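## Task

Three robots start in separate rooms: r1 in the decontamination room, r2 in the clean workroom, r3 in the sterile store. The connecting doors are locked, but an open service window sits in every wall between rooms. Move the steel instrument cassette from the table in the decontamination room onto the bench in the sterile store, using any number of the robots. At the end the gripper must have released it and the robots must have moved away. The cassette has to stay on the bench unaided, since a result held there only by a robot does not count. The task fails if any robot topples or is left leaning.

## Robot and tools

ROBOTS. r1, r2 and r3 are identical Hello Robot Stretch 4 units. Each has an omni-wheel base, a lift that slides up and down a mast, one arm that telescopes straight forward, a wrist with yaw, pitch and roll joints, and a two-finger gripper. Each is about 1.6 m tall, and its base rim reaches no more than 0.23 m from the base origin. Each carries four cameras: <name>_head_camera, <name>_head_left_camera, <name>_head_right_camera and <name>_wrist_camera (for example r2_wrist_camera).

FRAMES. Every robot reports in its own base frame. The origin is on the floor under the base centre, x points forward, y to the left and z up. hand_pose is a point between the open fingertips, given in that frame, and the printed value can be somewhat wrong. The odometry frame is the base frame as it was at the start of the scene. No state line relates one robot to another, so use the images, lidar_m and wrist_depth_mm for that.

execute_actions. Arguments: "actions", a list holding exactly one action or none, and optionally "cameras". An empty list only returns the state and images. The action is an object keyed by "r1", "r2" and/or "r3". Under each robot you can give:
- "base": exactly one of translate_m (straight drive, forward positive, -2 to 2 m), strafe_m (sideways, left positive, -2 to 2 m) or rotate_rad (turn in place, counter-clockwise positive, -3.2 to 3.2 rad). These are offsets measured from where the base last reported itself, not positions.
- "joints": absolute targets by name, each one number. lift_m 0 to 1.2 m; arm_m 0 to 0.55 m of extension; wrist_yaw_rad -1.134 to 4.276 (0 is forward, positive turns left, 3.14 is folded back, and above 3.4 the arm may block it); wrist_pitch_rad -1.117 to 4.259 (0 is level, 1.57 points down); wrist_roll_rad -1.117 to 4.259 (0 puts both fingers level, positive rolls clockwise as seen from behind); gripper_m -0.038 to 0.141, the fingertip gap, where values below 0 press the fingers together. A joint counts as done within ±0.004 (lift, arm, gripper), ±0.02 (yaw, roll) or ±0.05 (pitch). Out-of-range joint targets are clipped to the limit and reported. Any other bad value or unknown key rejects the whole call, and nothing moves.
- "pace": "slow", "default", "fast" or "max". Base speed is 0.1/0.3/0.4/0.6 m/s and turning speed 1/2/3/4 rad/s. A raised lift (above 0.2 m) lowers these caps, down to 0.3 m/s and 1 rad/s at 1.2 m.
- "contact_limits": {"arm_m": value from 0 (gentlest) to 0.75 (firmest)}, 0.5 if omitted. It sets how hard the arm may push before it halts.
- "end_of_arm": "enable_torque", sent on its own. It revives wrist or gripper motors that have shut off.
All motions in one action start together, and each may finish at a different time. No action runs longer than 15 s. A joint or robot you leave out may still be driving toward an earlier target. "cameras" lists camera names, or ["all"]; null or omitted means all, [] means none. One bad name rejects the call.

wait: {"seconds": 0 to 10}. It commands nothing and returns the same output as an empty action.
zoom_image: {"camera": name, "region": [x0, y0, x1, y1]} in pixels of that camera's latest full image, with the origin at the top-left corner. The region can be at most 504×504.
finished_scene: {"scene": 1 or 2}. It ends the scene for good and reports success. The cassette must already be resting in place.

RESULTS. base_status and joint_status tell how each commanded motion ended. "done" for the base only means the wheels turned the commanded amount, even if they slipped. off_target means the part stopped short and may still be pushing. contact_stop_at_<key> means it hit something, and that part goes slack. limit_stop_at_<name> means a built-in limit stopped it. limit_stop_at_tilt means the robot leans more than 6°, and lift, arm and wheels go limp. limit_stop_at_own_body means the robot nearly hit itself. torque_fault means a wrist or gripper motor went limp; fix it with enable_torque. on_its_own reports what happened without a command; there, "held at" gives the held target, not the actual position. joint_positions gives the current joint values. base_odometry comes from the wheels only, with heading from -3.142 to 3.142. If turned_by_wheels and turned_by_imu differ by more than about 0.1 rad, the robot likely bumped into something or slipped. base_tilt gives forward and right lean in degrees, with a fixed bias of up to about 1.5°. motor_effort shows each motor's load as a percent, with the peak in brackets. A clear change in gripper effort suggests a firm grasp, and a pitch effort further from 0 suggests a load. Gripper position and "done" do not prove a grasp. lidar_m has 12 distances in 30° sectors: the first points ahead, and the rest go counter-clockwise (4th left, 7th behind, 10th right). "-" means nothing seen, or closer than 0.25 m. wrist_depth_mm is a 7×7 grid of depths from 100 to 2000 mm, starting at the top left. The "pictures" line gives the order of the images. If one call reports a stop, later calls in the same reply are skipped.

HANDLING. To unfold at the start, send lift_m 0.4 with wrist_yaw_rad 0. To grasp, command a gap smaller than the object. Squeezing pulls the object toward the wrist, and opening pushes it out. If the fingertips jam on a surface, raise the lift. Tilting the gripper up while it is rolled can trigger the self-collision stop.

AVOID. Never let two robots press together: once the bases touch, even a few millimetres more is a hard press that ends the run. Robots may travel up to about 3 cm differently per metre, so shared carries are risky. Do not drive or turn with more than 1 kg in the gripper and arm_m above 0.2, especially at fast paces. Avoid steady pushes with a high gripper, and avoid overloading a level gripper (about 2 kg or more causes a torque fault). Do not drop, slam or fling the cassette. Loose objects may occasionally get nudged. The simulation keeps running while you think, and robots hold their last command in the meantime.

Each tool is called after "Emit:" as name([rows], argument=value, ...), one row to a line, values as JSON.

## Session

Emit:
execute_actions(actions=[])

Scene clock: 0.00 s.
r1.base_odometry: x=+0.000 y=+0.000 heading=+0.000 (m, m, rad; r1's odometry frame)
r1.turned_by_wheels: +0.000 (rad since the last result)
r1.turned_by_imu: +0.000 (rad since the last result)
r1.base_tilt: forward=+0.1 right=+0.7 (deg)
r1.lidar_m: 0.86 1.58 1.66 2.01 1.00 1.00 1.21 1.13 0.99 0.66 0.63 0.65
r1.base_status: not commanded
r1.joint_positions: lift_m=+0.165 arm_m=-0.001 wrist_yaw_rad=+3.089 wrist_pitch_rad=+0.011 wrist_roll_rad=-0.007 gripper_m=+0.057
r1.joint_status: not commanded
r1.motor_effort: lift_m=+21 arm_m=-1 wrist_yaw_rad=+0 wrist_pitch_rad=-6 wrist_roll_rad=-2 gripper_m=-3 wheel_0=+0 wheel_1=+0 wheel_2=-1 (%)
r1.hand_pose: x=-0.1138 y=+0.1025 z=+0.3403 quat_wxyz=(+0.026, -0.006, -0.003, +1.000) (m; r1's base frame)
r1.wrist_depth_mm: 135 141 1430 1756 - - - / 109 138 1430 1708 1308 991 1229 / 110 138 1430 1708 1983 1756 - / 123 147 1464 1661 - - - / 1060 1205 1430 1661 - - - / 1060 1182 212 1397 220 1255 1336 / 946 854 917 891 854 904 917
r2.base_odometry: x=+0.000 y=+0.000 heading=+0.000 (m, m, rad; r2's odometry frame)
r2.turned_by_wheels: +0.000 (rad since the last result)
r2.turned_by_imu: +0.000 (rad since the last result)
r2.base_tilt: forward=+0.0 right=+0.9 (deg)
r2.lidar_m: 2.12 1.50 1.21 1.05 1.16 2.07 2.59 2.04 1.49 1.43 1.80 2.14
r2.base_status: not commanded
r2.joint_positions: lift_m=+0.236 arm_m=-0.001 wrist_yaw_rad=+3.108 wrist_pitch_rad=-0.009 wrist_roll_rad=-0.014 gripper_m=+0.057
r2.joint_status: not commanded
r2.motor_effort: lift_m=+19 arm_m=+0 wrist_yaw_rad=+0 wrist_pitch_rad=-7 wrist_roll_rad=+1 gripper_m=-5 wheel_0=+0 wheel_1=+0 wheel_2=+0 (%)
r2.hand_pose: x=-0.1155 y=+0.0971 z=+0.4166 quat_wxyz=(+0.017, +0.004, -0.007, +1.000) (m; r2's base frame)
r2.wrist_depth_mm: - 140 - - - - - / - 122 165 - - - - / - 128 173 - - - - / 143 143 - - - - - / 1983 - - - - - 1983 / 1229 1464 198 1255 195 1366 1366 / 866 904 960 - 931 891 931
r3.base_odometry: x=+0.000 y=+0.000 heading=+0.000 (m, m, rad; r3's odometry frame)
r3.turned_by_wheels: +0.000 (rad since the last result)
r3.turned_by_imu: +0.000 (rad since the last result)
r3.base_tilt: forward=+0.1 right=-1.1 (deg)
r3.lidar_m: 0.97 1.27 1.29 0.90 0.89 2.66 1.67 1.47 1.37 0.88 0.78 0.79
r3.base_status: not commanded
r3.joint_positions: lift_m=+0.297 arm_m=+0.000 wrist_yaw_rad=+3.179 wrist_pitch_rad=+0.020 wrist_roll_rad=-0.002 gripper_m=+0.057
r3.joint_status: not commanded
r3.motor_effort: lift_m=+19 arm_m=+0 wrist_yaw_rad=+1 wrist_pitch_rad=-6 wrist_roll_rad=-1 gripper_m=-7 wheel_0=+0 wheel_1=+0 wheel_2=+0 (%)
r3.hand_pose: x=-0.1206 y=+0.0767 z=+0.4692 quat_wxyz=(-0.019, -0.010, -0.001, +1.000) (m; r3's base frame)
r3.wrist_depth_mm: - 141 141 - - - - / - 108 141 - - - - / - 113 142 - - - - / - 144 181 - - - - / 198 1499 1756 - - - - / 200 1464 1336 1430 1255 1397 1366 / 202 1078 1078 - 1078 991 991
pictures: r1_head_camera, r1_head_left_camera, r1_head_right_camera, r1_wrist_camera, r2_head_camera, r2_head_left_camera, r2_head_right_camera, r2_wrist_camera, r3_head_camera, r3_head_left_camera, r3_head_right_camera, r3_wrist_camera
Images, in order (width x height): r1_head_camera 420x560, r1_head_left_camera 420x672, r1_head_right_camera 420x672, r1_wrist_camera 616x392, r2_head_camera 420x560, r2_head_left_camera 420x672, r2_head_right_camera 420x672, r2_wrist_camera 616x392, r3_head_camera 420x560, r3_head_left_camera 420x672, r3_head_right_camera 420x672, r3_wrist_camera 616x392.

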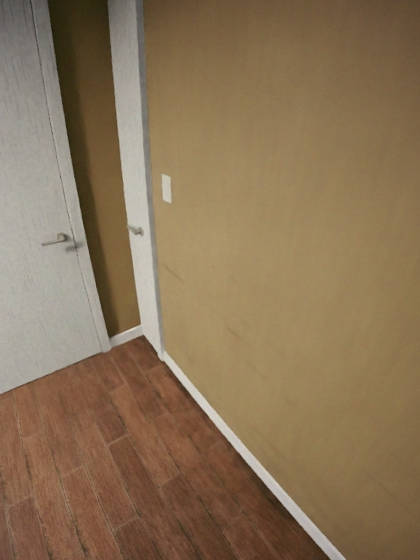

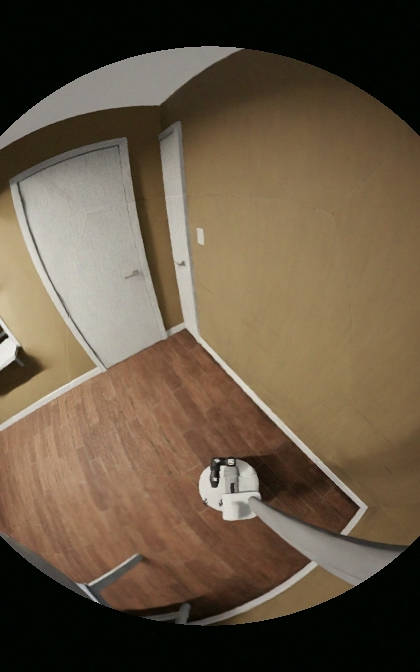

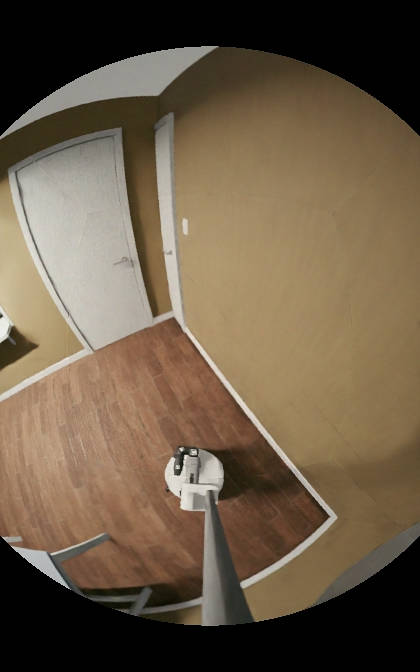

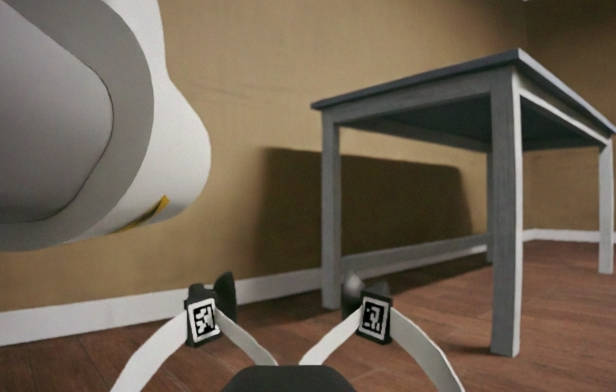

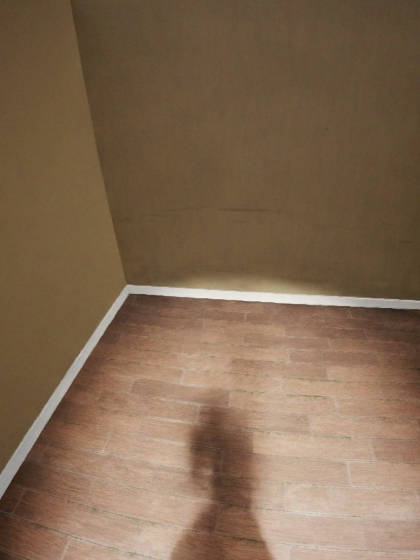

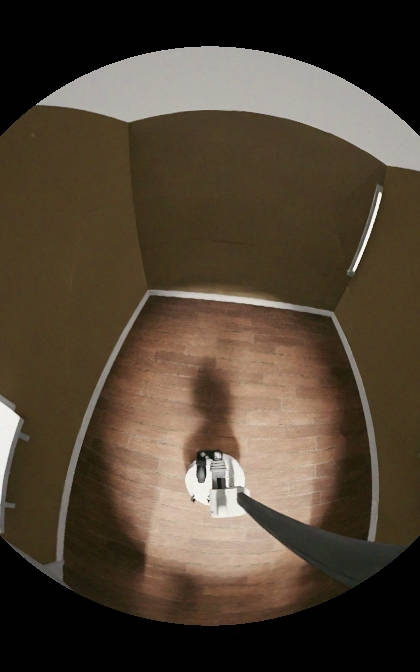

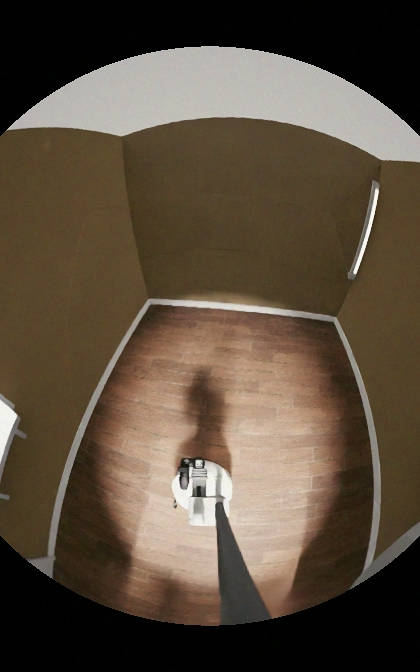

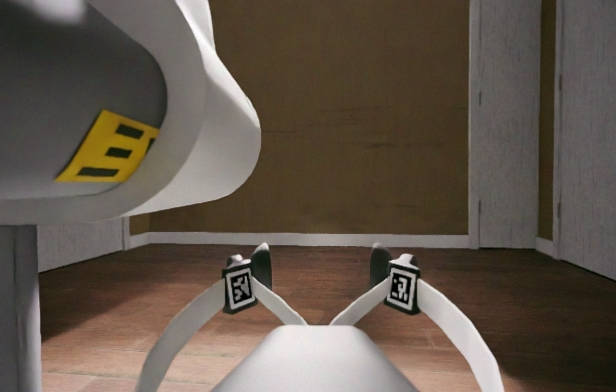

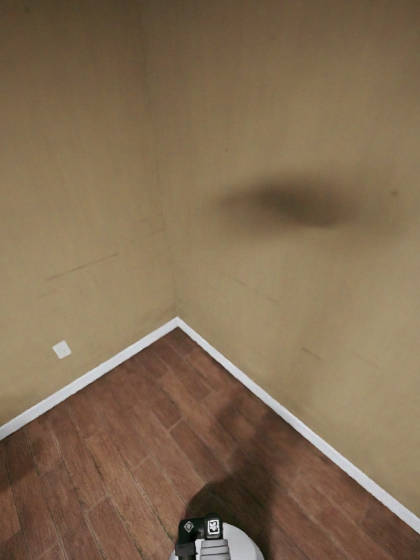

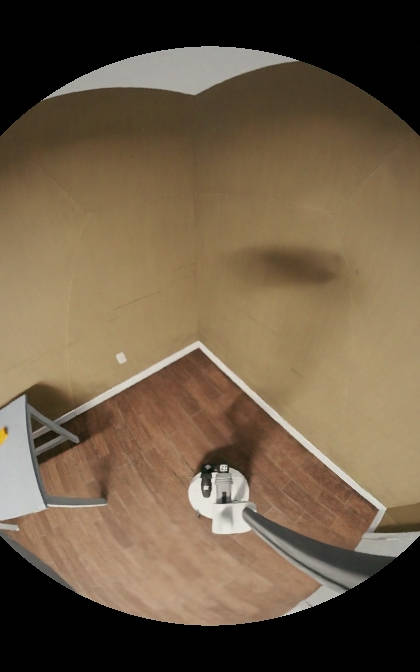

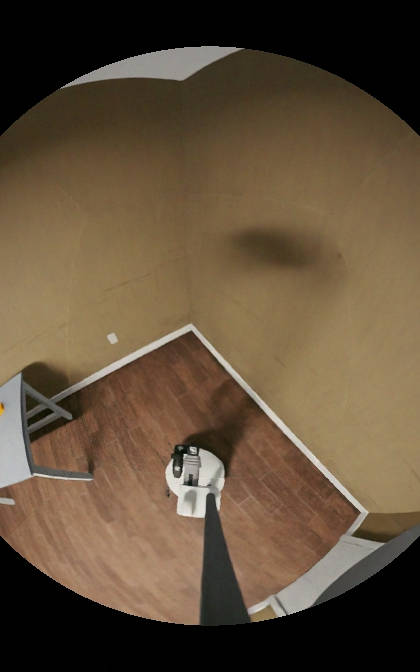

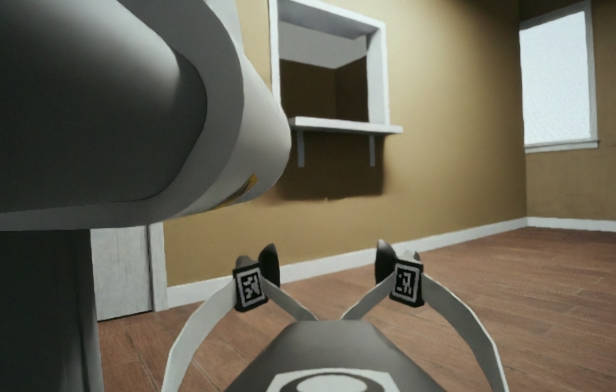

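Emit:
execute_actions([
  {"r1":{"base":{"rotate_rad":2.2},"joints":{"lift_m":0.8}},"r2":{"base":{"rotate_rad":1.5},"joints":{"lift_m":0.8,"wrist_yaw_rad":0}},"r3":{"base":{"rotate_rad":2.8},"joints":{"lift_m":0.8}}},
], cameras=["r1_head_camera","r1_head_left_camera","r2_head_camera","r2_head_left_camera","r3_head_camera","r3_head_left_camera"])

Scene clock: 9.20 s.
r1.base_odometry: x=+0.000 y=+0.000 heading=+2.200 (m, m, rad; r1's odometry frame)
r1.turned_by_wheels: +2.200 (rad since the last result)
r1.turned_by_imu: +2.165 (rad since the last result)
r1.base_tilt: forward=+0.1 right=+0.6 (deg)
r1.lidar_m: 0.97 1.02 1.16 1.12 0.90 0.65 0.62 0.68 0.96 1.60 1.71 2.21
r1.base_status: done
r1.joint_positions: lift_m=+0.800 arm_m=-0.001 wrist_yaw_rad=+3.089 wrist_pitch_rad=+0.011 wrist_roll_rad=-0.007 gripper_m=+0.057
r1.joint_status: all done
r1.motor_effort: lift_m=+26(27) arm_m=-1(1) wrist_yaw_rad=+0(1) wrist_pitch_rad=-6(7) wrist_roll_rad=-1(0) gripper_m=-2(3) wheel_0=-2(8) wheel_1=-2(6) wheel_2=-1(9) (%)
r1.hand_pose: x=-0.1138 y=+0.1025 z=+0.9746 quat_wxyz=(+0.026, -0.006, -0.003, +1.000) (m; r1's base frame)
r1.wrist_depth_mm: 135 141 759 768 788 798 820 / 109 138 759 778 788 809 820 / 109 138 759 768 778 798 820 / 123 147 759 778 778 798 820 / 723 732 750 768 788 798 820 / 732 741 212 768 219 798 809 / 732 723 750 759 778 798 809
r2.base_odometry: x=+0.000 y=+0.000 heading=+1.500 (m, m, rad; r2's odometry frame)
r2.turned_by_wheels: +1.500 (rad since the last result)
r2.turned_by_imu: +1.472 (rad since the last result)
r2.base_tilt: forward=+0.0 right=+0.9 (deg)
r2.lidar_m: 1.04 1.12 1.85 2.58 2.12 1.49 1.48 1.76 2.17 2.13 1.59 1.23
r2.base_status: done
r2.joint_positions: lift_m=+0.800 arm_m=-0.001 wrist_yaw_rad=+0.000 wrist_pitch_rad=-0.009 wrist_roll_rad=-0.014 gripper_m=+0.057
r2.joint_status: all done
r2.motor_effort: lift_m=+22(23) arm_m=+0(0) wrist_yaw_rad=-2(10) wrist_pitch_rad=-8(6) wrist_roll_rad=+1(0) gripper_m=-4(4) wheel_0=-2(5) wheel_1=-1(7) wheel_2=-1(9) (%)
r2.hand_pose: x=+0.4584 y=-0.0873 z=+0.9805 quat_wxyz=(+1.000, -0.007, -0.004, +0.000) (m; r2's base frame)
r2.wrist_depth_mm: 1098 1336 - 1098 946 904 891 / 1098 - - - 931 917 891 / 1098 - - - 946 917 904 / 1098 - - - 960 931 917 / 1078 1060 1025 991 960 931 904 / 1118 1078 197 991 194 946 917 / 1118 1098 1060 - 976 946 931
r3.base_odometry: x=+0.000 y=+0.000 heading=+2.799 (m, m, rad; r3's odometry frame)
r3.turned_by_wheels: +2.799 (rad since the last result)
r3.turned_by_imu: +2.793 (rad since the last result)
r3.base_tilt: forward=+0.0 right=-1.1 (deg)
r3.lidar_m: 1.89 1.52 1.45 1.11 0.82 0.78 0.84 1.16 1.28 1.13 0.88 1.43
r3.base_status: done
r3.joint_positions: lift_m=+0.800 arm_m=+0.000 wrist_yaw_rad=+3.179 wrist_pitch_rad=+0.020 wrist_roll_rad=-0.002 gripper_m=+0.057
r3.joint_status: all done
r3.motor_effort: lift_m=+24(26) arm_m=+0(0) wrist_yaw_rad=+2(1) wrist_pitch_rad=-7(6) wrist_roll_rad=+0(0) gripper_m=-1(1) wheel_0=-4(11) wheel_1=-3(8) wheel_2=-2(10) (%)
r3.hand_pose: x=-0.1206 y=+0.0767 z=+0.9722 quat_wxyz=(-0.019, -0.010, -0.001, +1.000) (m; r3's base frame)
r3.wrist_depth_mm: - 141 141 1025 878 768 683 / - 108 141 1042 891 759 683 / - 113 142 1008 891 768 699 / - 144 181 1042 917 778 699 / 198 1499 1281 1042 866 788 707 / 200 1464 1229 1025 866 759 707 / 202 1430 1308 - 891 778 707
pictures: r1_head_camera, r1_head_left_camera, r2_head_camera, r2_head_left_camera, r3_head_camera, r3_head_left_camera
Images, in order (width x height): r1_head_camera 420x560, r1_head_left_camera 420x672, r2_head_camera 420x560, r2_head_left_camera 420x672, r3_head_camera 420x560, r3_head_left_camera 420x672.

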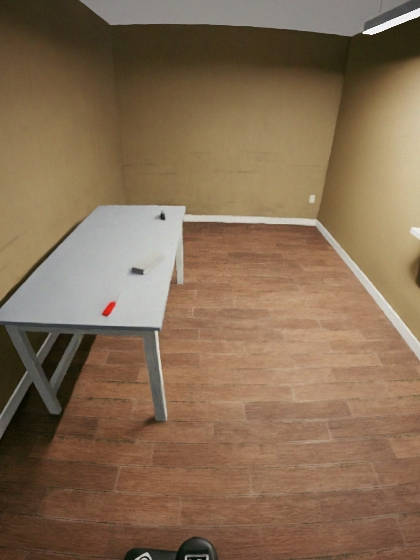

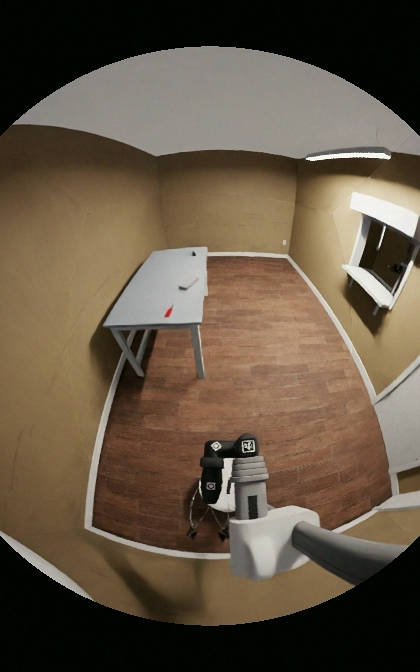

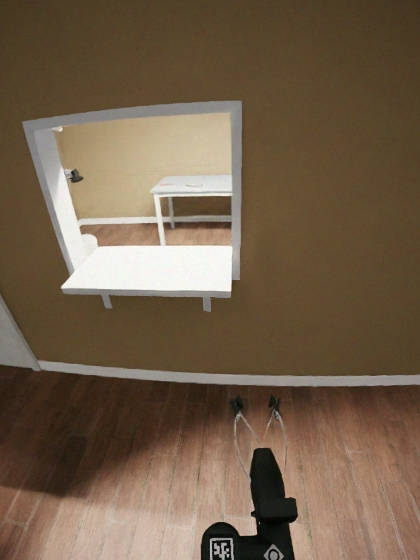

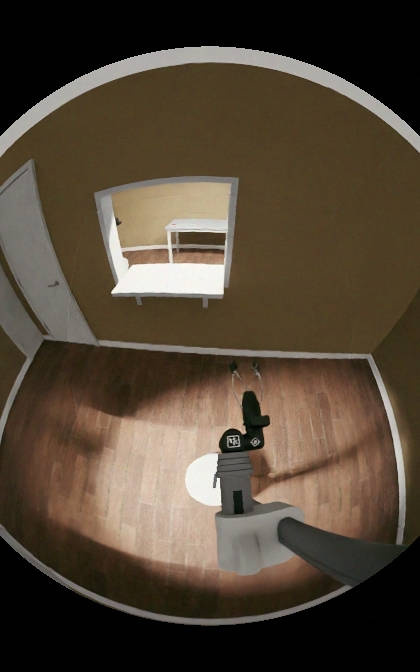

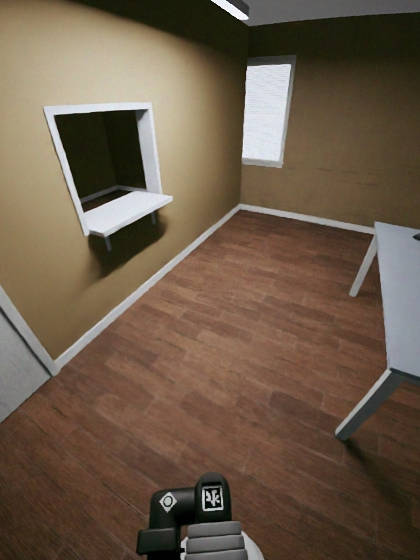

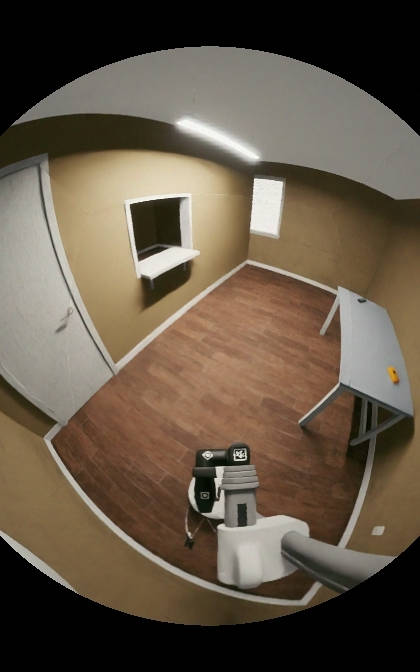

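Emit:
execute_actions([
  {"r1":{"base":{"strafe_m":-0.33},"joints":{"lift_m":0.7}},"r2":{"base":{"strafe_m":0.4},"joints":{"lift_m":0.85,"gripper_m":0.13}},"r3":{"base":{"rotate_rad":1.05},"joints":{"lift_m":0.85,"wrist_yaw_rad":0,"gripper_m":0.13}}},
], cameras=[])

Emit:
execute_actions([
  {"r1":{"base":{"translate_m":2.0},"joints":{"wrist_yaw_rad":0,"gripper_m":0.13},"pace":"fast"},"r3":{"base":{"strafe_m":-1.2}}},
], cameras=[])

Emit:
execute_actions([
  {"r1":{"base":{"rotate_rad":2.52}},"r3":{"base":{"translate_m":0.4}}},
], cameras=["r1_head_camera","r1_wrist_camera","r2_head_camera","r2_wrist_camera","r3_head_camera","r3_wrist_camera"])

Scene clock: 35.27 s.
r1.base_odometry: x=+0.267 y=+0.194 heading=+2.199 (m, m, rad; r1's odometry frame)
r1.turned_by_wheels: +0.000 (rad since the last result)
r1.turned_by_imu: -0.002 (rad since the last result)
r1.base_tilt: forward=+0.1 right=+0.6 (deg)
r1.lidar_m: 1.80 1.09 1.38 1.45 0.91 0.66 0.64 0.69 0.98 1.26 1.38 1.72
r1.base_status: done
r1.joint_positions: lift_m=+0.700 arm_m=-0.001 wrist_yaw_rad=+3.089 wrist_pitch_rad=+0.011 wrist_roll_rad=-0.007 gripper_m=+0.057
r1.joint_status: all done
r1.motor_effort: lift_m=+16(25) arm_m=-1(1) wrist_yaw_rad=+0(1) wrist_pitch_rad=-6(6) wrist_roll_rad=-2(1) gripper_m=-4(4) wheel_0=+1(11) wheel_1=-1(10) wheel_2=-1(1) (%)
r1.hand_pose: x=-0.1138 y=+0.1025 z=+0.8755 quat_wxyz=(+0.026, -0.006, -0.003, +1.000) (m; r1's base frame)
r1.wrist_depth_mm: 135 141 768 778 798 820 842 / 109 138 768 788 788 831 831 / 109 138 759 788 778 809 831 / 123 147 768 778 798 809 831 / 732 750 759 778 798 809 831 / 741 750 213 778 219 820 820 / 723 741 768 778 788 798 820
r2.base_odometry: x=-0.399 y=+0.028 heading=+1.500 (m, m, rad; r2's odometry frame)
r2.turned_by_wheels: +0.000 (rad since the last result)
r2.turned_by_imu: -0.002 (rad since the last result)
r2.base_tilt: forward=+0.1 right=+1.0 (deg)
r2.lidar_m: 1.08 1.18 1.92 2.20 2.06 1.48 1.45 1.72 2.53 2.53 1.64 1.10
r2.base_status: done
r2.joint_positions: lift_m=+0.850 arm_m=-0.001 wrist_yaw_rad=+0.000 wrist_pitch_rad=-0.009 wrist_roll_rad=-0.014 gripper_m=+0.130
r2.joint_status: all done
r2.motor_effort: lift_m=+20(23) arm_m=+0(0) wrist_yaw_rad=-1(3) wrist_pitch_rad=-7(9) wrist_roll_rad=+0(2) gripper_m=-1(1) wheel_0=+1(7) wheel_1=-1(7) wheel_2=+0(2) (%)
r2.hand_pose: x=+0.4583 y=-0.0874 z=+1.0306 quat_wxyz=(+1.000, -0.007, -0.004, +0.000) (m; r2's base frame)
r2.wrist_depth_mm: 1118 1098 1138 1138 1229 946 946 / 1138 1078 - - - 960 946 / 1118 1078 - - - 960 917 / 1138 1118 - - - 976 931 / 1138 1098 1078 1138 1098 960 960 / 1160 1118 1060 878 878 976 960 / 1160 1098 1078 - 1008 991 960
r3.base_odometry: x=+0.000 y=+0.000 heading=-2.435 (m, m, rad; r3's odometry frame)
r3.turned_by_wheels: +1.049 (rad since the last result)
r3.turned_by_imu: +1.045 (rad since the last result)
r3.base_tilt: forward=+0.1 right=-1.2 (deg)
r3.lidar_m: 1.45 1.10 0.81 0.79 0.83 1.18 1.29 1.16 0.88 1.42 1.87 1.52
r3.base_status: done
r3.joint_positions: lift_m=+0.850 arm_m=+0.000 wrist_yaw_rad=+0.001 wrist_pitch_rad=+0.020 wrist_roll_rad=-0.002 gripper_m=+0.130
r3.joint_status: all done
r3.motor_effort: lift_m=+23(25) arm_m=+0(0) wrist_yaw_rad=+0(5) wrist_pitch_rad=-6(7) wrist_roll_rad=+1(0) gripper_m=+0(1) wheel_0=-5(10) wheel_1=-3(8) wheel_2=-2(9) (%)
r3.hand_pose: x=+0.4594 y=-0.0873 z=+1.0223 quat_wxyz=(+1.000, -0.001, +0.010, +0.000) (m; r3's base frame)
r3.wrist_depth_mm: 1182 1308 1281 1229 1255 1255 1229 / 1118 1336 1281 1255 1229 1255 1229 / 1118 1366 1308 1281 1255 1255 1255 / 1118 1336 1308 1281 1281 1255 1255 / 1098 1366 1336 1308 1308 1229 1255 / 1078 1366 1308 1308 1281 1281 1281 / 1098 1397 1336 - 1281 1255 1281
pictures: none
No camera images: the call's "cameras" was empty. Leave "cameras" out to get every camera's image.

Scene clock: 41.63 s.
r1.base_odometry: x=-0.910 y=+1.811 heading=+2.200 (m, m, rad; r1's odometry frame)
r1.turned_by_wheels: +0.000 (rad since the last result)
r1.turned_by_imu: -0.013 (rad since the last result)
r1.base_tilt: forward=+0.1 right=+0.7 (deg)
r1.lidar_m: 2.06 0.65 0.46 0.45 0.50 0.69 2.63 1.97 1.23 1.18 1.44 1.98
r1.base_status: done
r1.joint_positions: lift_m=+0.700 arm_m=-0.001 wrist_yaw_rad=+0.000 wrist_pitch_rad=+0.011 wrist_roll_rad=-0.007 gripper_m=+0.130
r1.joint_status: all done
r1.motor_effort: lift_m=+16(17) arm_m=-1(1) wrist_yaw_rad=-1(8) wrist_pitch_rad=-6(6) wrist_roll_rad=-2(2) gripper_m=-1(8) wheel_0=+2(8) wheel_1=+1(8) wheel_2=+2(13) (%)
r1.hand_pose: x=+0.4582 y=-0.0874 z=+0.8754 quat_wxyz=(+1.000, -0.004, +0.006, +0.000) (m; r1's base frame)
r1.wrist_depth_mm: 1808 1808 1863 1921 1921 1921 1808 / 1808 1808 1921 1921 1921 1921 1756 / 1808 1808 1863 1808 1983 1921 1756 / 1808 1863 1808 1983 1921 1863 1756 / 1863 1921 1921 1808 1921 1863 1756 / 1808 210 1863 1863 217 1921 1756 / 1808 1808 1863 156 1863 1921 1863
r2.base_odometry: x=-0.399 y=+0.028 heading=+1.500 (m, m, rad; r2's odometry frame)
r2.turned_by_wheels: +0.000 (rad since the last result)
r2.turned_by_imu: -0.002 (rad since the last result)
r2.base_tilt: forward=+0.0 right=+1.0 (deg)
r2.lidar_m: 1.08 1.16 1.94 2.19 2.06 1.45 1.45 1.70 2.52 2.53 1.63 1.11
r2.base_status: not commanded
r2.joint_positions: lift_m=+0.850 arm_m=-0.001 wrist_yaw_rad=+0.000 wrist_pitch_rad=-0.009 wrist_roll_rad=-0.014 gripper_m=+0.130
r2.joint_status: not commanded
r2.motor_effort: lift_m=+21(21) arm_m=+0(0) wrist_yaw_rad=-1(1) wrist_pitch_rad=-6(7) wrist_roll_rad=+2(1) gripper_m=-2(2) wheel_0=+0(1) wheel_1=-1(1) wheel_2=+0(0) (%)
r2.hand_pose: x=+0.4583 y=-0.0874 z=+1.0306 quat_wxyz=(+1.000, -0.007, -0.004, +0.000) (m; r2's base frame)
r2.wrist_depth_mm: 1118 1060 1118 1138 1229 960 931 / 1098 1098 - - - 960 931 / 1138 1098 - - - 960 946 / 1160 1118 - - - 976 946 / 1138 1078 1060 1138 1098 976 946 / 1138 1098 1060 866 878 960 960 / 1160 1118 1078 - 1025 991 960
r3.base_odometry: x=-0.779 y=+0.912 heading=-2.435 (m, m, rad; r3's odometry frame)
r3.turned_by_wheels: +0.000 (rad since the last result)
r3.turned_by_imu: -0.005 (rad since the last result)
r3.base_tilt: forward=+0.0 right=-1.2 (deg)
r3.lidar_m: 1.31 1.54 2.06 1.99 0.51 0.37 0.36 0.41 0.55 2.74 2.02 1.35
r3.base_status: done
r3.joint_positions: lift_m=+0.850 arm_m=+0.000 wrist_yaw_rad=+0.000 wrist_pitch_rad=+0.020 wrist_roll_rad=-0.002 gripper_m=+0.130
r3.joint_status: not commanded
r3.motor_effort: lift_m=+22(23) arm_m=+0(0) wrist_yaw_rad=+1(0) wrist_pitch_rad=-5(6) wrist_roll_rad=+0(0) gripper_m=-1(2) wheel_0=+3(7) wheel_1=-3(11) wheel_2=-1(2) (%)
r3.hand_pose: x=+0.4594 y=-0.0874 z=+1.0223 quat_wxyz=(+1.000, -0.001, +0.010, +0.000) (m; r3's base frame)
r3.wrist_depth_mm: 1308 1281 1229 1255 1229 1205 1182 / 1281 1281 1255 - - 1229 1182 / 1308 1308 1281 - - 1229 1205 / 1308 1308 1281 - - 1255 1229 / 1308 1336 1308 1281 1255 1182 1229 / 1336 1308 1336 1281 1281 1255 1229 / 1366 1336 1308 - 1281 1229 1255
pictures: none
No camera images: the call's "cameras" was empty. Leave "cameras" out to get every camera's image.

Scene clock: 44.43 s.
r1.base_odometry: x=-0.910 y=+1.811 heading=-1.564 (m, m, rad; r1's odometry frame)
r1.turned_by_wheels: +2.520 (rad since the last result)
r1.turned_by_imu: +2.479 (rad since the last result)
r1.base_tilt: forward=+0.0 right=+0.6 (deg)
r1.lidar_m: 0.61 2.61 2.14 1.26 1.18 1.41 1.81 2.10 2.13 0.50 0.45 0.47
r1.base_status: done
r1.joint_positions: lift_m=+0.700 arm_m=-0.001 wrist_yaw_rad=+0.000 wrist_pitch_rad=+0.011 wrist_roll_rad=-0.007 gripper_m=+0.130
r1.joint_status: not commanded
r1.motor_effort: lift_m=+16(16) arm_m=-1(1) wrist_yaw_rad=-1(1) wrist_pitch_rad=-7(6) wrist_roll_rad=-3(3) gripper_m=+2(1) wheel_0=-3(8) wheel_1=-2(8) wheel_2=+0(9) (%)
r1.hand_pose: x=+0.4582 y=-0.0874 z=+0.8754 quat_wxyz=(+1.000, -0.004, +0.006, +0.000) (m; r1's base frame)
r1.wrist_depth_mm: - - - 1983 1499 1255 1060 / - - - 1983 1576 1281 1098 / - - - 1983 1576 1255 1060 / - - - 1983 1499 1281 1078 / - - - 1863 1255 1182 1060 / - 209 634 554 217 530 564 / - - 854 156 394 377 394
r2.base_odometry: x=-0.399 y=+0.028 heading=+1.500 (m, m, rad; r2's odometry frame)
r2.turned_by_wheels: +0.000 (rad since the last result)
r2.turned_by_imu: -0.001 (rad since the last result)
r2.base_tilt: forward=+0.0 right=+1.0 (deg)
r2.lidar_m: 1.08 1.16 1.92 2.19 2.05 1.48 1.44 1.72 2.54 2.54 1.61 1.10
r2.base_status: not commanded
r2.joint_positions: lift_m=+0.850 arm_m=-0.001 wrist_yaw_rad=+0.000 wrist_pitch_rad=-0.009 wrist_roll_rad=-0.014 gripper_m=+0.130
r2.joint_status: not commanded
r2.motor_effort: lift_m=+21(21) arm_m=+0(0) wrist_yaw_rad=-1(1) wrist_pitch_rad=-8(7) wrist_roll_rad=+0(1) gripper_m=-2(1) wheel_0=+1(1) wheel_1=-1(1) wheel_2=+0(0) (%)
r2.hand_pose: x=+0.4583 y=-0.0874 z=+1.0306 quat_wxyz=(+1.000, -0.007, -0.004, +0.000) (m; r2's base frame)
r2.wrist_depth_mm: 1098 1078 1118 1138 1229 946 931 / 1118 1098 - - - 946 931 / 1118 1078 - - - 960 931 / 1138 1098 - - - 976 960 / 1118 1118 1078 1118 1118 946 946 / 1182 1118 1060 866 878 976 931 / 1160 1118 1078 - 991 991 960
r3.base_odometry: x=-1.083 y=+0.653 heading=-2.434 (m, m, rad; r3's odometry frame)
r3.turned_by_wheels: +0.000 (rad since the last result)
r3.turned_by_imu: -0.002 (rad since the last result)
r3.base_tilt: forward=+0.1 right=-1.2 (deg)
r3.lidar_m: 0.91 1.13 1.54 1.97 2.09 0.79 0.75 0.80 1.11 2.75 1.48 0.94
r3.base_status: done
r3.joint_positions: lift_m=+0.850 arm_m=+0.000 wrist_yaw_rad=+0.000 wrist_pitch_rad=+0.020 wrist_roll_rad=-0.002 gripper_m=+0.130
r3.joint_status: not commanded
r3.motor_effort: lift_m=+23(23) arm_m=+0(0) wrist_yaw_rad=+1(1) wrist_pitch_rad=-7(6) wrist_roll_rad=+0(0) gripper_m=-1(1) wheel_0=+3(9) wheel_1=+3(7) wheel_2=+0(10) (%)
r3.hand_pose: x=+0.4594 y=-0.0874 z=+1.0223 quat_wxyz=(+1.000, -0.001, +0.010, +0.000) (m; r3's base frame)
r3.wrist_depth_mm: 878 878 904 - - - 809 / 891 891 891 - - - 820 / 891 878 891 - - - 842 / 904 891 878 - - - 842 / 904 878 891 1118 1060 854 820 / 904 904 723 715 732 691 831 / 931 904 891 - 866 842 842
pictures: r1_head_camera, r1_wrist_camera, r2_head_camera, r2_wrist_camera, r3_head_camera, r3_wrist_camera
camera_calibration (this result's frames):
r1_wrist_camera: T_world_to_cam=[[-0.0284158, -0.999573, -0.0068388, -0.0791417], [-0.00161188, 0.00688737, -0.999975, 0.93651], [0.999595, -0.0284041, -0.0018069, -0.23285], [0, 0, 0, 1]] pos_world=[0.232017, -0.0921718, 0.935525]
r2_wrist_camera: T_world_to_cam=[[0.0677694, -0.997624, 0.012378, -0.116071], [-0.0322101, -0.0145878, -0.999375, 1.08795], [0.997181, 0.0673284, -0.0331221, -0.185825], [0, 0, 0, 1]] pos_world=[0.22821, -0.0874128, 1.08255]
r3_wrist_camera: T_world_to_cam=[[0.0407023, -0.998737, -0.029445, -0.068266], [-0.0529202, 0.0272732, -0.998226, 1.09703], [0.997769, 0.0421884, -0.0517433, -0.171274], [0, 0, 0, 1]] pos_world=[0.231725, -0.0908735, 1.08421]
Images, in order (width x height): r1_head_camera 420x560, r1_wrist_camera 616x392, r2_head_camera 420x560, r2_wrist_camera 616x392, r3_head_camera 420x560, r3_wrist_camera 616x392.

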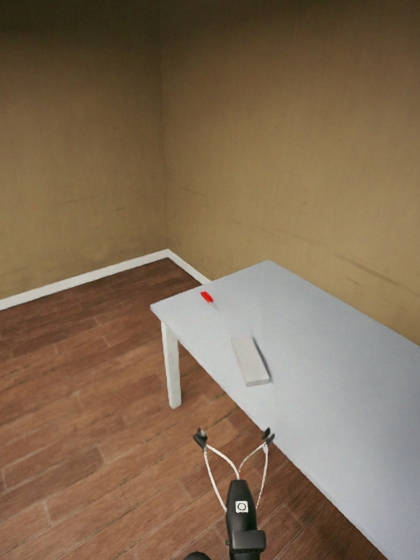

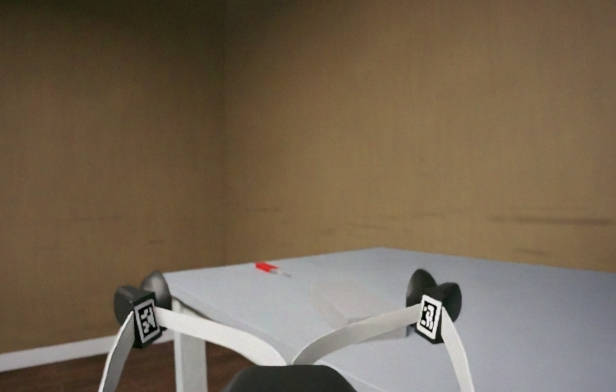

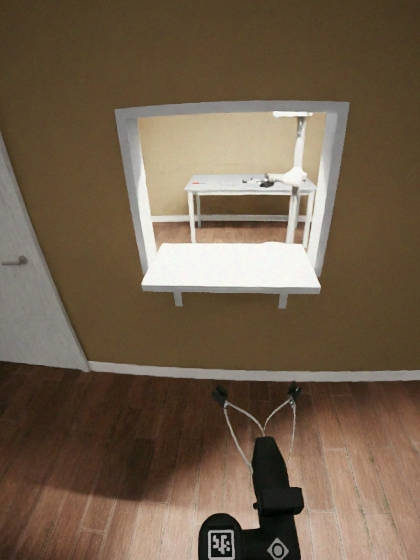

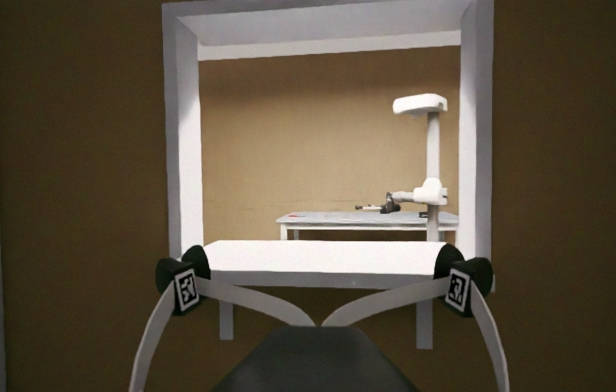

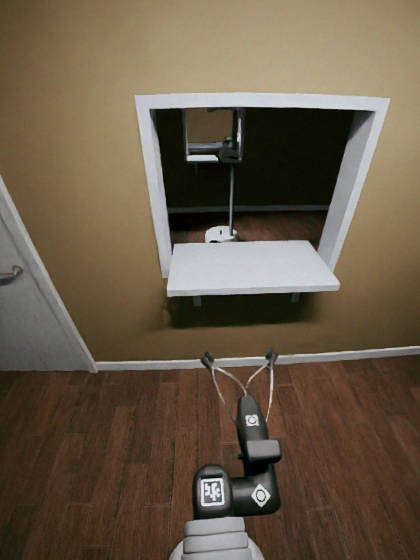

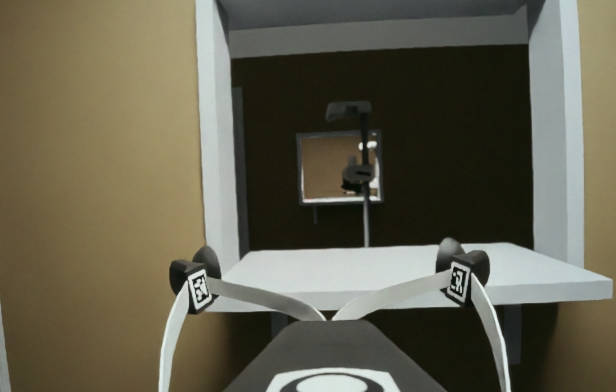

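Emit:
execute_actions([
  {"r1":{"base":{"strafe_m":-0.14},"joints":{"wrist_yaw_rad":0.17,"wrist_pitch_rad":0.35,"arm_m":0.27,"lift_m":0.76,"gripper_m":0.14}},"r2":{"base":{"rotate_rad":-0.08}},"r3":{"base":{"strafe_m":-0.08}}},
], cameras=["r1_head_camera","r1_wrist_camera"])

Scene clock: 60.63 s.
r1.base_odometry: x=-1.050 y=+1.810 heading=-1.564 (m, m, rad; r1's odometry frame)
r1.turned_by_wheels: +0.000 (rad since the last result)
r1.turned_by_imu: +0.000 (rad since the last result)
r1.base_tilt: forward=+0.0 right=+0.7 (deg)
r1.lidar_m: 0.48 1.03 2.29 1.36 1.30 1.50 1.96 2.01 2.06 0.37 0.32 0.34
r1.base_status: done
r1.joint_positions: lift_m=+0.760 arm_m=+0.269 wrist_yaw_rad=+0.170 wrist_pitch_rad=+0.352 wrist_roll_rad=-0.007 gripper_m=+0.140
r1.joint_status: all done
r1.motor_effort: lift_m=+26(28) arm_m=+6(7) wrist_yaw_rad=+0(5) wrist_pitch_rad=-6(5) wrist_roll_rad=+0(0) gripper_m=+1(1) wheel_0=+1(11) wheel_1=+1(8) wheel_2=+1(1) (%)
r1.hand_pose: x=+0.7215 y=-0.0403 z=+0.8383 quat_wxyz=(+0.981, -0.018, +0.174, +0.084) (m; r1's base frame)
r1.wrist_depth_mm: 1808 1983 - 1863 1336 1025 866 / 1863 - - 1921 1397 1060 878 / 1921 - - 1983 1308 1042 904 / - 668 621 627 634 627 640 / - 462 439 375 442 445 436 / 1537 207 338 290 312 322 334 / 1308 272 265 155 276 272 281
r2.base_odometry: x=-0.399 y=+0.028 heading=+1.420 (m, m, rad; r2's odometry frame)
r2.turned_by_wheels: -0.080 (rad since the last result)
r2.turned_by_imu: -0.080 (rad since the last result)
r2.base_tilt: forward=+0.1 right=+0.9 (deg)
r2.lidar_m: 1.08 1.15 1.70 2.19 2.22 1.50 1.46 1.66 2.32 2.52 1.75 1.11
r2.base_status: done
r2.joint_positions: lift_m=+0.850 arm_m=-0.001 wrist_yaw_rad=+0.000 wrist_pitch_rad=-0.009 wrist_roll_rad=-0.014 gripper_m=+0.130
r2.joint_status: not commanded
r2.motor_effort: lift_m=+21(21) arm_m=+0(0) wrist_yaw_rad=+0(1) wrist_pitch_rad=-7(9) wrist_roll_rad=+0(0) gripper_m=-2(0) wheel_0=+0(3) wheel_1=-1(3) wheel_2=+1(5) (%)
r2.hand_pose: x=+0.4583 y=-0.0874 z=+1.0306 quat_wxyz=(+1.000, -0.007, -0.004, +0.000) (m; r2's base frame)
r2.wrist_depth_mm: 1060 1042 1118 1138 1118 991 976 / 1060 1042 - - - 991 976 / 1042 1060 - - - 991 976 / 1078 1042 - - - 1008 991 / 1078 1060 1138 1118 1098 1025 1008 / 1060 1078 1042 878 878 1008 1008 / 1098 1078 1078 - 1025 1025 991
r3.base_odometry: x=-1.135 y=+0.713 heading=-2.434 (m, m, rad; r3's odometry frame)
r3.turned_by_wheels: +0.000 (rad since the last result)
r3.turned_by_imu: -0.002 (rad since the last result)
r3.base_tilt: forward=+0.0 right=-1.2 (deg)
r3.lidar_m: 0.91 1.12 1.48 2.06 2.15 0.78 0.76 0.78 1.13 2.67 1.45 0.92
r3.base_status: done
r3.joint_positions: lift_m=+0.850 arm_m=+0.000 wrist_yaw_rad=+0.000 wrist_pitch_rad=+0.020 wrist_roll_rad=-0.002 gripper_m=+0.130
r3.joint_status: not commanded
r3.motor_effort: lift_m=+23(23) arm_m=+0(0) wrist_yaw_rad=+1(1) wrist_pitch_rad=-6(6) wrist_roll_rad=+0(0) gripper_m=+0(0) wheel_0=+3(7) wheel_1=+0(11) wheel_2=-1(1) (%)
r3.hand_pose: x=+0.4594 y=-0.0874 z=+1.0223 quat_wxyz=(+1.000, -0.001, +0.010, +0.000) (m; r3's base frame)
r3.wrist_depth_mm: 878 866 1098 - - - 798 / 878 878 - - - - 809 / 891 878 - - - - 809 / 891 891 - - - - 809 / 904 904 976 1138 1060 854 831 / 917 891 723 707 707 691 842 / 904 904 904 - 854 842 831
pictures: r1_head_camera, r1_wrist_camera
camera_calibration (this result's frames):
r1_wrist_camera: T_world_to_cam=[[0.140314, -0.990102, 0.00310855, -0.154596], [-0.332232, -0.0500399, -0.94187, 1.08705], [0.932703, 0.131125, -0.335965, -0.159908], [0, 0, 0, 1]] pos_world=[0.53199, -0.0777021, 0.970615]
Images, in order (width x height): r1_head_camera 420x560, r1_wrist_camera 616x392.

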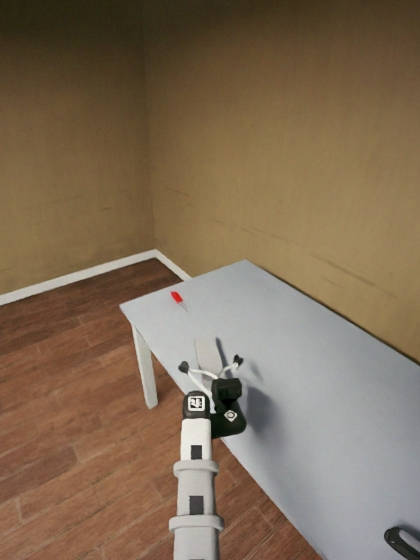

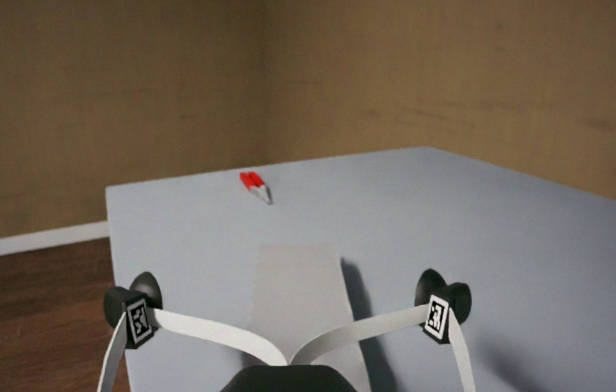

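Emit:
execute_actions([
  {"r1":{"joints":{"arm_m":0.29,"lift_m":0.70}}},
], cameras=["r1_wrist_camera"])

Emit:
execute_actions([
  {"r1":{"joints":{"gripper_m":0.02}}},
], cameras=[])

Emit:
execute_actions([
  {"r1":{"joints":{"lift_m":0.95}}},
], cameras=["r1_head_camera","r1_wrist_camera"])

Scene clock: 71.27 s.
r1.base_odometry: x=-1.050 y=+1.810 heading=-1.564 (m, m, rad; r1's odometry frame)
r1.turned_by_wheels: +0.000 (rad since the last result)
r1.turned_by_imu: +0.000 (rad since the last result)
r1.base_tilt: forward=+0.1 right=+0.7 (deg)
r1.lidar_m: 0.45 1.05 2.29 1.40 1.29 1.51 1.96 2.00 2.05 0.36 0.31 0.33
r1.base_status: not commanded
r1.joint_positions: lift_m=+0.701 arm_m=+0.289 wrist_yaw_rad=+0.170 wrist_pitch_rad=+0.347 wrist_roll_rad=-0.008 gripper_m=+0.140
r1.joint_status: all done
r1.motor_effort: lift_m=+13(25) arm_m=+6(7) wrist_yaw_rad=-1(1) wrist_pitch_rad=+9(10) wrist_roll_rad=+3(2) gripper_m=-3(1) wheel_0=+1(1) wheel_1=+1(0) wheel_2=+1(1) (%)
r1.hand_pose: x=+0.7420 y=-0.0403 z=+0.7808 quat_wxyz=(+0.981, -0.019, +0.172, +0.084) (m; r1's base frame)
r1.wrist_depth_mm: 1808 - - 1808 1336 1008 854 / 1921 - - 1921 1397 1042 878 / 1983 - - 820 820 960 878 / - 462 459 469 469 477 480 / 1921 322 309 259 329 327 329 / 1464 212 208 199 209 237 248 / 1229 198 166 156 195 200 -
r2.base_odometry: x=-0.399 y=+0.028 heading=+1.420 (m, m, rad; r2's odometry frame)
r2.turned_by_wheels: +0.000 (rad since the last result)
r2.turned_by_imu: -0.001 (rad since the last result)
r2.base_tilt: forward=+0.0 right=+0.9 (deg)
r2.lidar_m: 1.07 1.14 1.71 2.19 2.22 1.51 1.46 1.67 2.32 2.53 1.74 1.12
r2.base_status: not commanded
r2.joint_positions: lift_m=+0.850 arm_m=-0.001 wrist_yaw_rad=+0.000 wrist_pitch_rad=-0.009 wrist_roll_rad=-0.014 gripper_m=+0.130
r2.joint_status: not commanded
r2.motor_effort: lift_m=+21(21) arm_m=+0(0) wrist_yaw_rad=-1(1) wrist_pitch_rad=-7(6) wrist_roll_rad=+2(0) gripper_m=-1(1) wheel_0=+0(0) wheel_1=-2(1) wheel_2=+1(1) (%)
r2.hand_pose: x=+0.4583 y=-0.0874 z=+1.0306 quat_wxyz=(+1.000, -0.007, -0.004, +0.000) (m; r2's base frame)
r2.wrist_depth_mm: 1042 1042 1118 1138 1098 991 976 / 1060 1042 - - - 991 960 / 1078 1060 - - - 1008 991 / 1060 1060 - - - 1008 991 / 1078 1060 1138 1118 1118 1008 991 / 1078 1060 1078 878 878 1025 991 / 1098 1098 1060 - 1042 1025 1008
r3.base_odometry: x=-1.135 y=+0.713 heading=-2.434 (m, m, rad; r3's odometry frame)
r3.turned_by_wheels: +0.000 (rad since the last result)
r3.turned_by_imu: -0.002 (rad since the last result)
r3.base_tilt: forward=+0.0 right=-1.1 (deg)
r3.lidar_m: 0.90 1.11 1.48 2.06 2.17 0.79 0.75 0.80 1.12 2.66 1.48 0.95
r3.base_status: not commanded
r3.joint_positions: lift_m=+0.850 arm_m=+0.000 wrist_yaw_rad=+0.000 wrist_pitch_rad=+0.020 wrist_roll_rad=-0.002 gripper_m=+0.130
r3.joint_status: not commanded
r3.motor_effort: lift_m=+23(23) arm_m=+0(0) wrist_yaw_rad=+0(2) wrist_pitch_rad=-5(7) wrist_roll_rad=+0(0) gripper_m=+1(0) wheel_0=+3(3) wheel_1=+0(0) wheel_2=+0(0) (%)
r3.hand_pose: x=+0.4594 y=-0.0874 z=+1.0223 quat_wxyz=(+1.000, -0.001, +0.010, +0.000) (m; r3's base frame)
r3.wrist_depth_mm: 878 866 1078 - - - 788 / 891 878 - - - - 798 / 891 878 - - - - 809 / 917 878 - - - - 820 / 904 878 991 1138 1078 866 820 / 917 904 723 707 699 691 831 / 917 904 891 - 842 842 842
pictures: r1_wrist_camera
camera_calibration (this result's frames):
r1_wrist_camera: T_world_to_cam=[[0.140557, -0.990066, 0.0036544, -0.157813], [-0.327163, -0.0499295, -0.943648, 1.03737], [0.934456, 0.131441, -0.330931, -0.2036], [0, 0, 0, 1]] pos_world=[0.551825, -0.0776885, 0.912106]
Images, in order (width x height): r1_wrist_camera 616x392.

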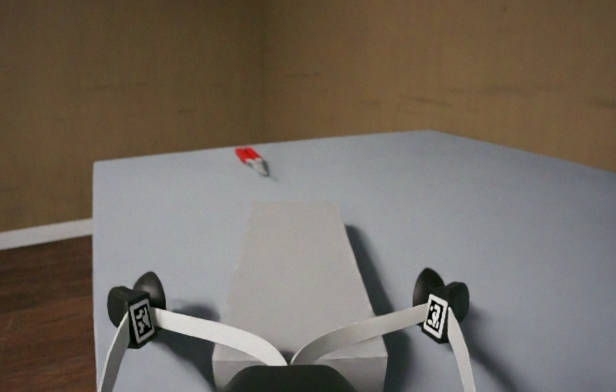

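Scene clock: 73.43 s.
r1.base_odometry: x=-1.050 y=+1.810 heading=-1.564 (m, m, rad; r1's odometry frame)
r1.turned_by_wheels: +0.000 (rad since the last result)
r1.turned_by_imu: +0.000 (rad since the last result)
r1.base_tilt: forward=+0.0 right=+0.7 (deg)
r1.lidar_m: 0.45 1.05 2.28 1.39 1.30 1.50 1.94 2.01 2.08 0.38 0.32 0.34
r1.base_status: not commanded
r1.joint_positions: lift_m=+0.700 arm_m=+0.289 wrist_yaw_rad=+0.170 wrist_pitch_rad=+0.351 wrist_roll_rad=-0.007 gripper_m=+0.021
r1.joint_status: all done
r1.motor_effort: lift_m=+15(15) arm_m=+6(6) wrist_yaw_rad=-1(0) wrist_pitch_rad=-4(13) wrist_roll_rad=-2(3) gripper_m=-27(28) wheel_0=+1(1) wheel_1=+1(1) wheel_2=+1(1) (%)
r1.hand_pose: x=+0.7416 y=-0.0403 z=+0.7794 quat_wxyz=(+0.981, -0.018, +0.174, +0.084) (m; r1's base frame)
r1.wrist_depth_mm: 1808 1921 - 1921 1336 1008 866 / 1863 - - 1921 1336 1025 866 / 1921 - - 759 788 798 866 / - 445 445 449 455 452 455 / 1983 312 296 251 319 317 317 / 1430 240 191 193 192 243 240 / 1229 180 155 158 189 189 -
r2.base_odometry: x=-0.399 y=+0.028 heading=+1.420 (m, m, rad; r2's odometry frame)
r2.turned_by_wheels: +0.000 (rad since the last result)
r2.turned_by_imu: -0.001 (rad since the last result)
r2.base_tilt: forward=+0.1 right=+1.0 (deg)
r2.lidar_m: 1.08 1.15 1.68 2.19 2.23 1.51 1.46 1.67 2.33 2.53 1.73 1.13
r2.base_status: not commanded
r2.joint_positions: lift_m=+0.850 arm_m=-0.001 wrist_yaw_rad=+0.000 wrist_pitch_rad=-0.009 wrist_roll_rad=-0.014 gripper_m=+0.130
r2.joint_status: not commanded
r2.motor_effort: lift_m=+21(20) arm_m=+0(0) wrist_yaw_rad=-1(1) wrist_pitch_rad=-8(6) wrist_roll_rad=-1(1) gripper_m=-1(2) wheel_0=+0(0) wheel_1=-2(1) wheel_2=+1(1) (%)
r2.hand_pose: x=+0.4583 y=-0.0874 z=+1.0306 quat_wxyz=(+1.000, -0.007, -0.004, +0.000) (m; r2's base frame)
r2.wrist_depth_mm: 1042 1042 1118 1118 1098 976 976 / 1042 1042 - - - 991 976 / 1078 1060 - - - 991 991 / 1060 1042 - - - 991 991 / 1078 1042 1118 1138 1098 991 1008 / 1098 1078 1042 878 878 1008 1008 / 1078 1078 1060 - 1025 1008 1008
r3.base_odometry: x=-1.135 y=+0.713 heading=-2.434 (m, m, rad; r3's odometry frame)
r3.turned_by_wheels: +0.000 (rad since the last result)
r3.turned_by_imu: -0.001 (rad since the last result)
r3.base_tilt: forward=+0.0 right=-1.2 (deg)
r3.lidar_m: 0.90 1.11 1.49 2.05 2.17 0.79 0.77 0.80 1.14 2.67 1.48 0.94
r3.base_status: not commanded
r3.joint_positions: lift_m=+0.850 arm_m=+0.000 wrist_yaw_rad=+0.000 wrist_pitch_rad=+0.020 wrist_roll_rad=-0.002 gripper_m=+0.130
r3.joint_status: not commanded
r3.motor_effort: lift_m=+22(23) arm_m=+0(1) wrist_yaw_rad=-2(1) wrist_pitch_rad=-6(6) wrist_roll_rad=-1(0) gripper_m=+1(1) wheel_0=+3(3) wheel_1=+0(0) wheel_2=+0(0) (%)
r3.hand_pose: x=+0.4594 y=-0.0874 z=+1.0223 quat_wxyz=(+1.000, -0.001, +0.010, +0.000) (m; r3's base frame)
r3.wrist_depth_mm: 878 866 1078 - - - 809 / 891 866 - - - - 820 / 891 878 - - - - 820 / 904 878 - - - - 820 / 904 891 976 1138 1042 866 820 / 917 904 723 707 707 691 831 / 917 904 891 - 854 854 842
pictures: none
No camera images: the call's "cameras" was empty. Leave "cameras" out to get every camera's image.

Scene clock: 75.53 s.
r1.base_odometry: x=-1.050 y=+1.810 heading=-1.564 (m, m, rad; r1's odometry frame)
r1.turned_by_wheels: +0.000 (rad since the last result)
r1.turned_by_imu: +0.000 (rad since the last result)
r1.base_tilt: forward=+0.0 right=+0.6 (deg)
r1.lidar_m: 0.48 1.01 2.29 1.39 1.30 1.49 1.94 2.00 2.03 0.37 0.30 0.33
r1.base_status: not commanded
r1.joint_positions: lift_m=+0.949 arm_m=+0.289 wrist_yaw_rad=+0.170 wrist_pitch_rad=+0.356 wrist_roll_rad=-0.007 gripper_m=+0.021
r1.joint_status: all done
r1.motor_effort: lift_m=+27(29) arm_m=+6(6) wrist_yaw_rad=+0(0) wrist_pitch_rad=-18(18) wrist_roll_rad=+1(1) gripper_m=-28(24) wheel_0=+1(1) wheel_1=+1(0) wheel_2=+1(1) (%)
r1.hand_pose: x=+0.7412 y=-0.0404 z=+1.0271 quat_wxyz=(+0.981, -0.019, +0.176, +0.084) (m; r1's base frame)
r1.wrist_depth_mm: 1808 1983 - 1808 1308 1025 854 / 1863 - - 1863 1366 1042 866 / 1921 - - - 1430 1078 891 / - - - 1863 1430 1118 917 / - - 788 252 842 842 917 / 1863 668 191 192 193 640 634 / 1537 334 154 158 500 500 530
r2.base_odometry: x=-0.399 y=+0.028 heading=+1.420 (m, m, rad; r2's odometry frame)
r2.turned_by_wheels: +0.000 (rad since the last result)
r2.turned_by_imu: -0.001 (rad since the last result)
r2.base_tilt: forward=+0.0 right=+1.0 (deg)
r2.lidar_m: 1.08 1.13 1.69 2.20 2.21 1.50 1.46 1.66 2.32 2.53 1.74 1.12
r2.base_status: not commanded
r2.joint_positions: lift_m=+0.850 arm_m=-0.001 wrist_yaw_rad=+0.000 wrist_pitch_rad=-0.009 wrist_roll_rad=-0.014 gripper_m=+0.130
r2.joint_status: not commanded
r2.motor_effort: lift_m=+21(21) arm_m=+0(0) wrist_yaw_rad=-1(0) wrist_pitch_rad=-8(7) wrist_roll_rad=+1(1) gripper_m=-2(3) wheel_0=+0(0) wheel_1=-2(2) wheel_2=+1(1) (%)
r2.hand_pose: x=+0.4583 y=-0.0874 z=+1.0306 quat_wxyz=(+1.000, -0.007, -0.004, +0.000) (m; r2's base frame)
r2.wrist_depth_mm: 1042 1042 1118 1118 1098 976 976 / 1060 1042 - - - 991 976 / 1060 1042 - - - 1008 991 / 1060 1042 - - - 1008 991 / 1078 1060 1160 1138 1098 1008 991 / 1078 1060 1042 866 866 1008 991 / 1078 1078 1060 - 1025 1025 991
r3.base_odometry: x=-1.135 y=+0.713 heading=-2.434 (m, m, rad; r3's odometry frame)
r3.turned_by_wheels: +0.000 (rad since the last result)
r3.turned_by_imu: -0.001 (rad since the last result)
r3.base_tilt: forward=+0.0 right=-1.1 (deg)
r3.lidar_m: 0.91 1.10 1.49 2.06 2.17 0.77 0.75 0.79 1.10 2.67 1.47 0.95
r3.base_status: not commanded
r3.joint_positions: lift_m=+0.850 arm_m=+0.000 wrist_yaw_rad=+0.000 wrist_pitch_rad=+0.020 wrist_roll_rad=-0.002 gripper_m=+0.130
r3.joint_status: not commanded
r3.motor_effort: lift_m=+22(23) arm_m=-1(0) wrist_yaw_rad=+2(0) wrist_pitch_rad=-6(6) wrist_roll_rad=+0(1) gripper_m=+1(2) wheel_0=+3(3) wheel_1=+0(0) wheel_2=-1(0) (%)
r3.hand_pose: x=+0.4594 y=-0.0874 z=+1.0223 quat_wxyz=(+1.000, -0.001, +0.010, +0.000) (m; r3's base frame)
r3.wrist_depth_mm: 878 854 1098 - - - 798 / 878 866 - - - - 809 / 904 878 - - - - 820 / 891 891 - - - - 820 / 904 878 991 1118 1060 842 820 / 917 904 723 707 699 691 831 / 931 891 891 - 866 842 842
pictures: r1_head_camera, r1_wrist_camera
camera_calibration (this result's frames):
r1_wrist_camera: T_world_to_cam=[[0.140483, -0.990078, 0.00319848, -0.158183], [-0.335944, -0.0507057, -0.940516, 1.27275], [0.931346, 0.131052, -0.339734, -0.109966], [0, 0, 0, 1]] pos_world=[0.552211, -0.0776661, 1.16019]
Images, in order (width x height): r1_head_camera 420x560, r1_wrist_camera 616x392.

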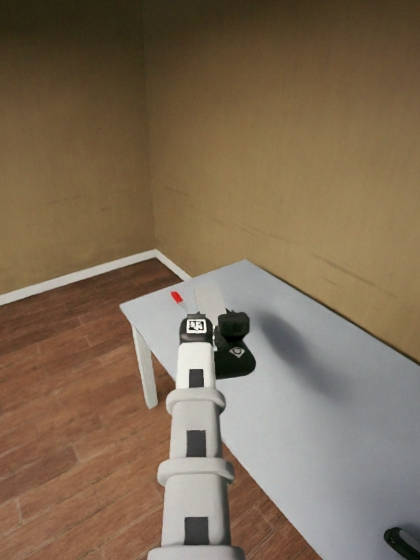

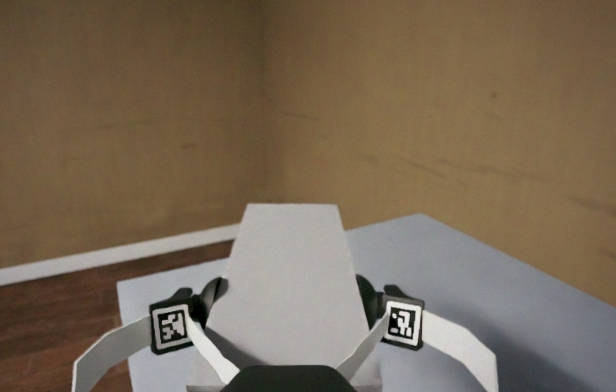

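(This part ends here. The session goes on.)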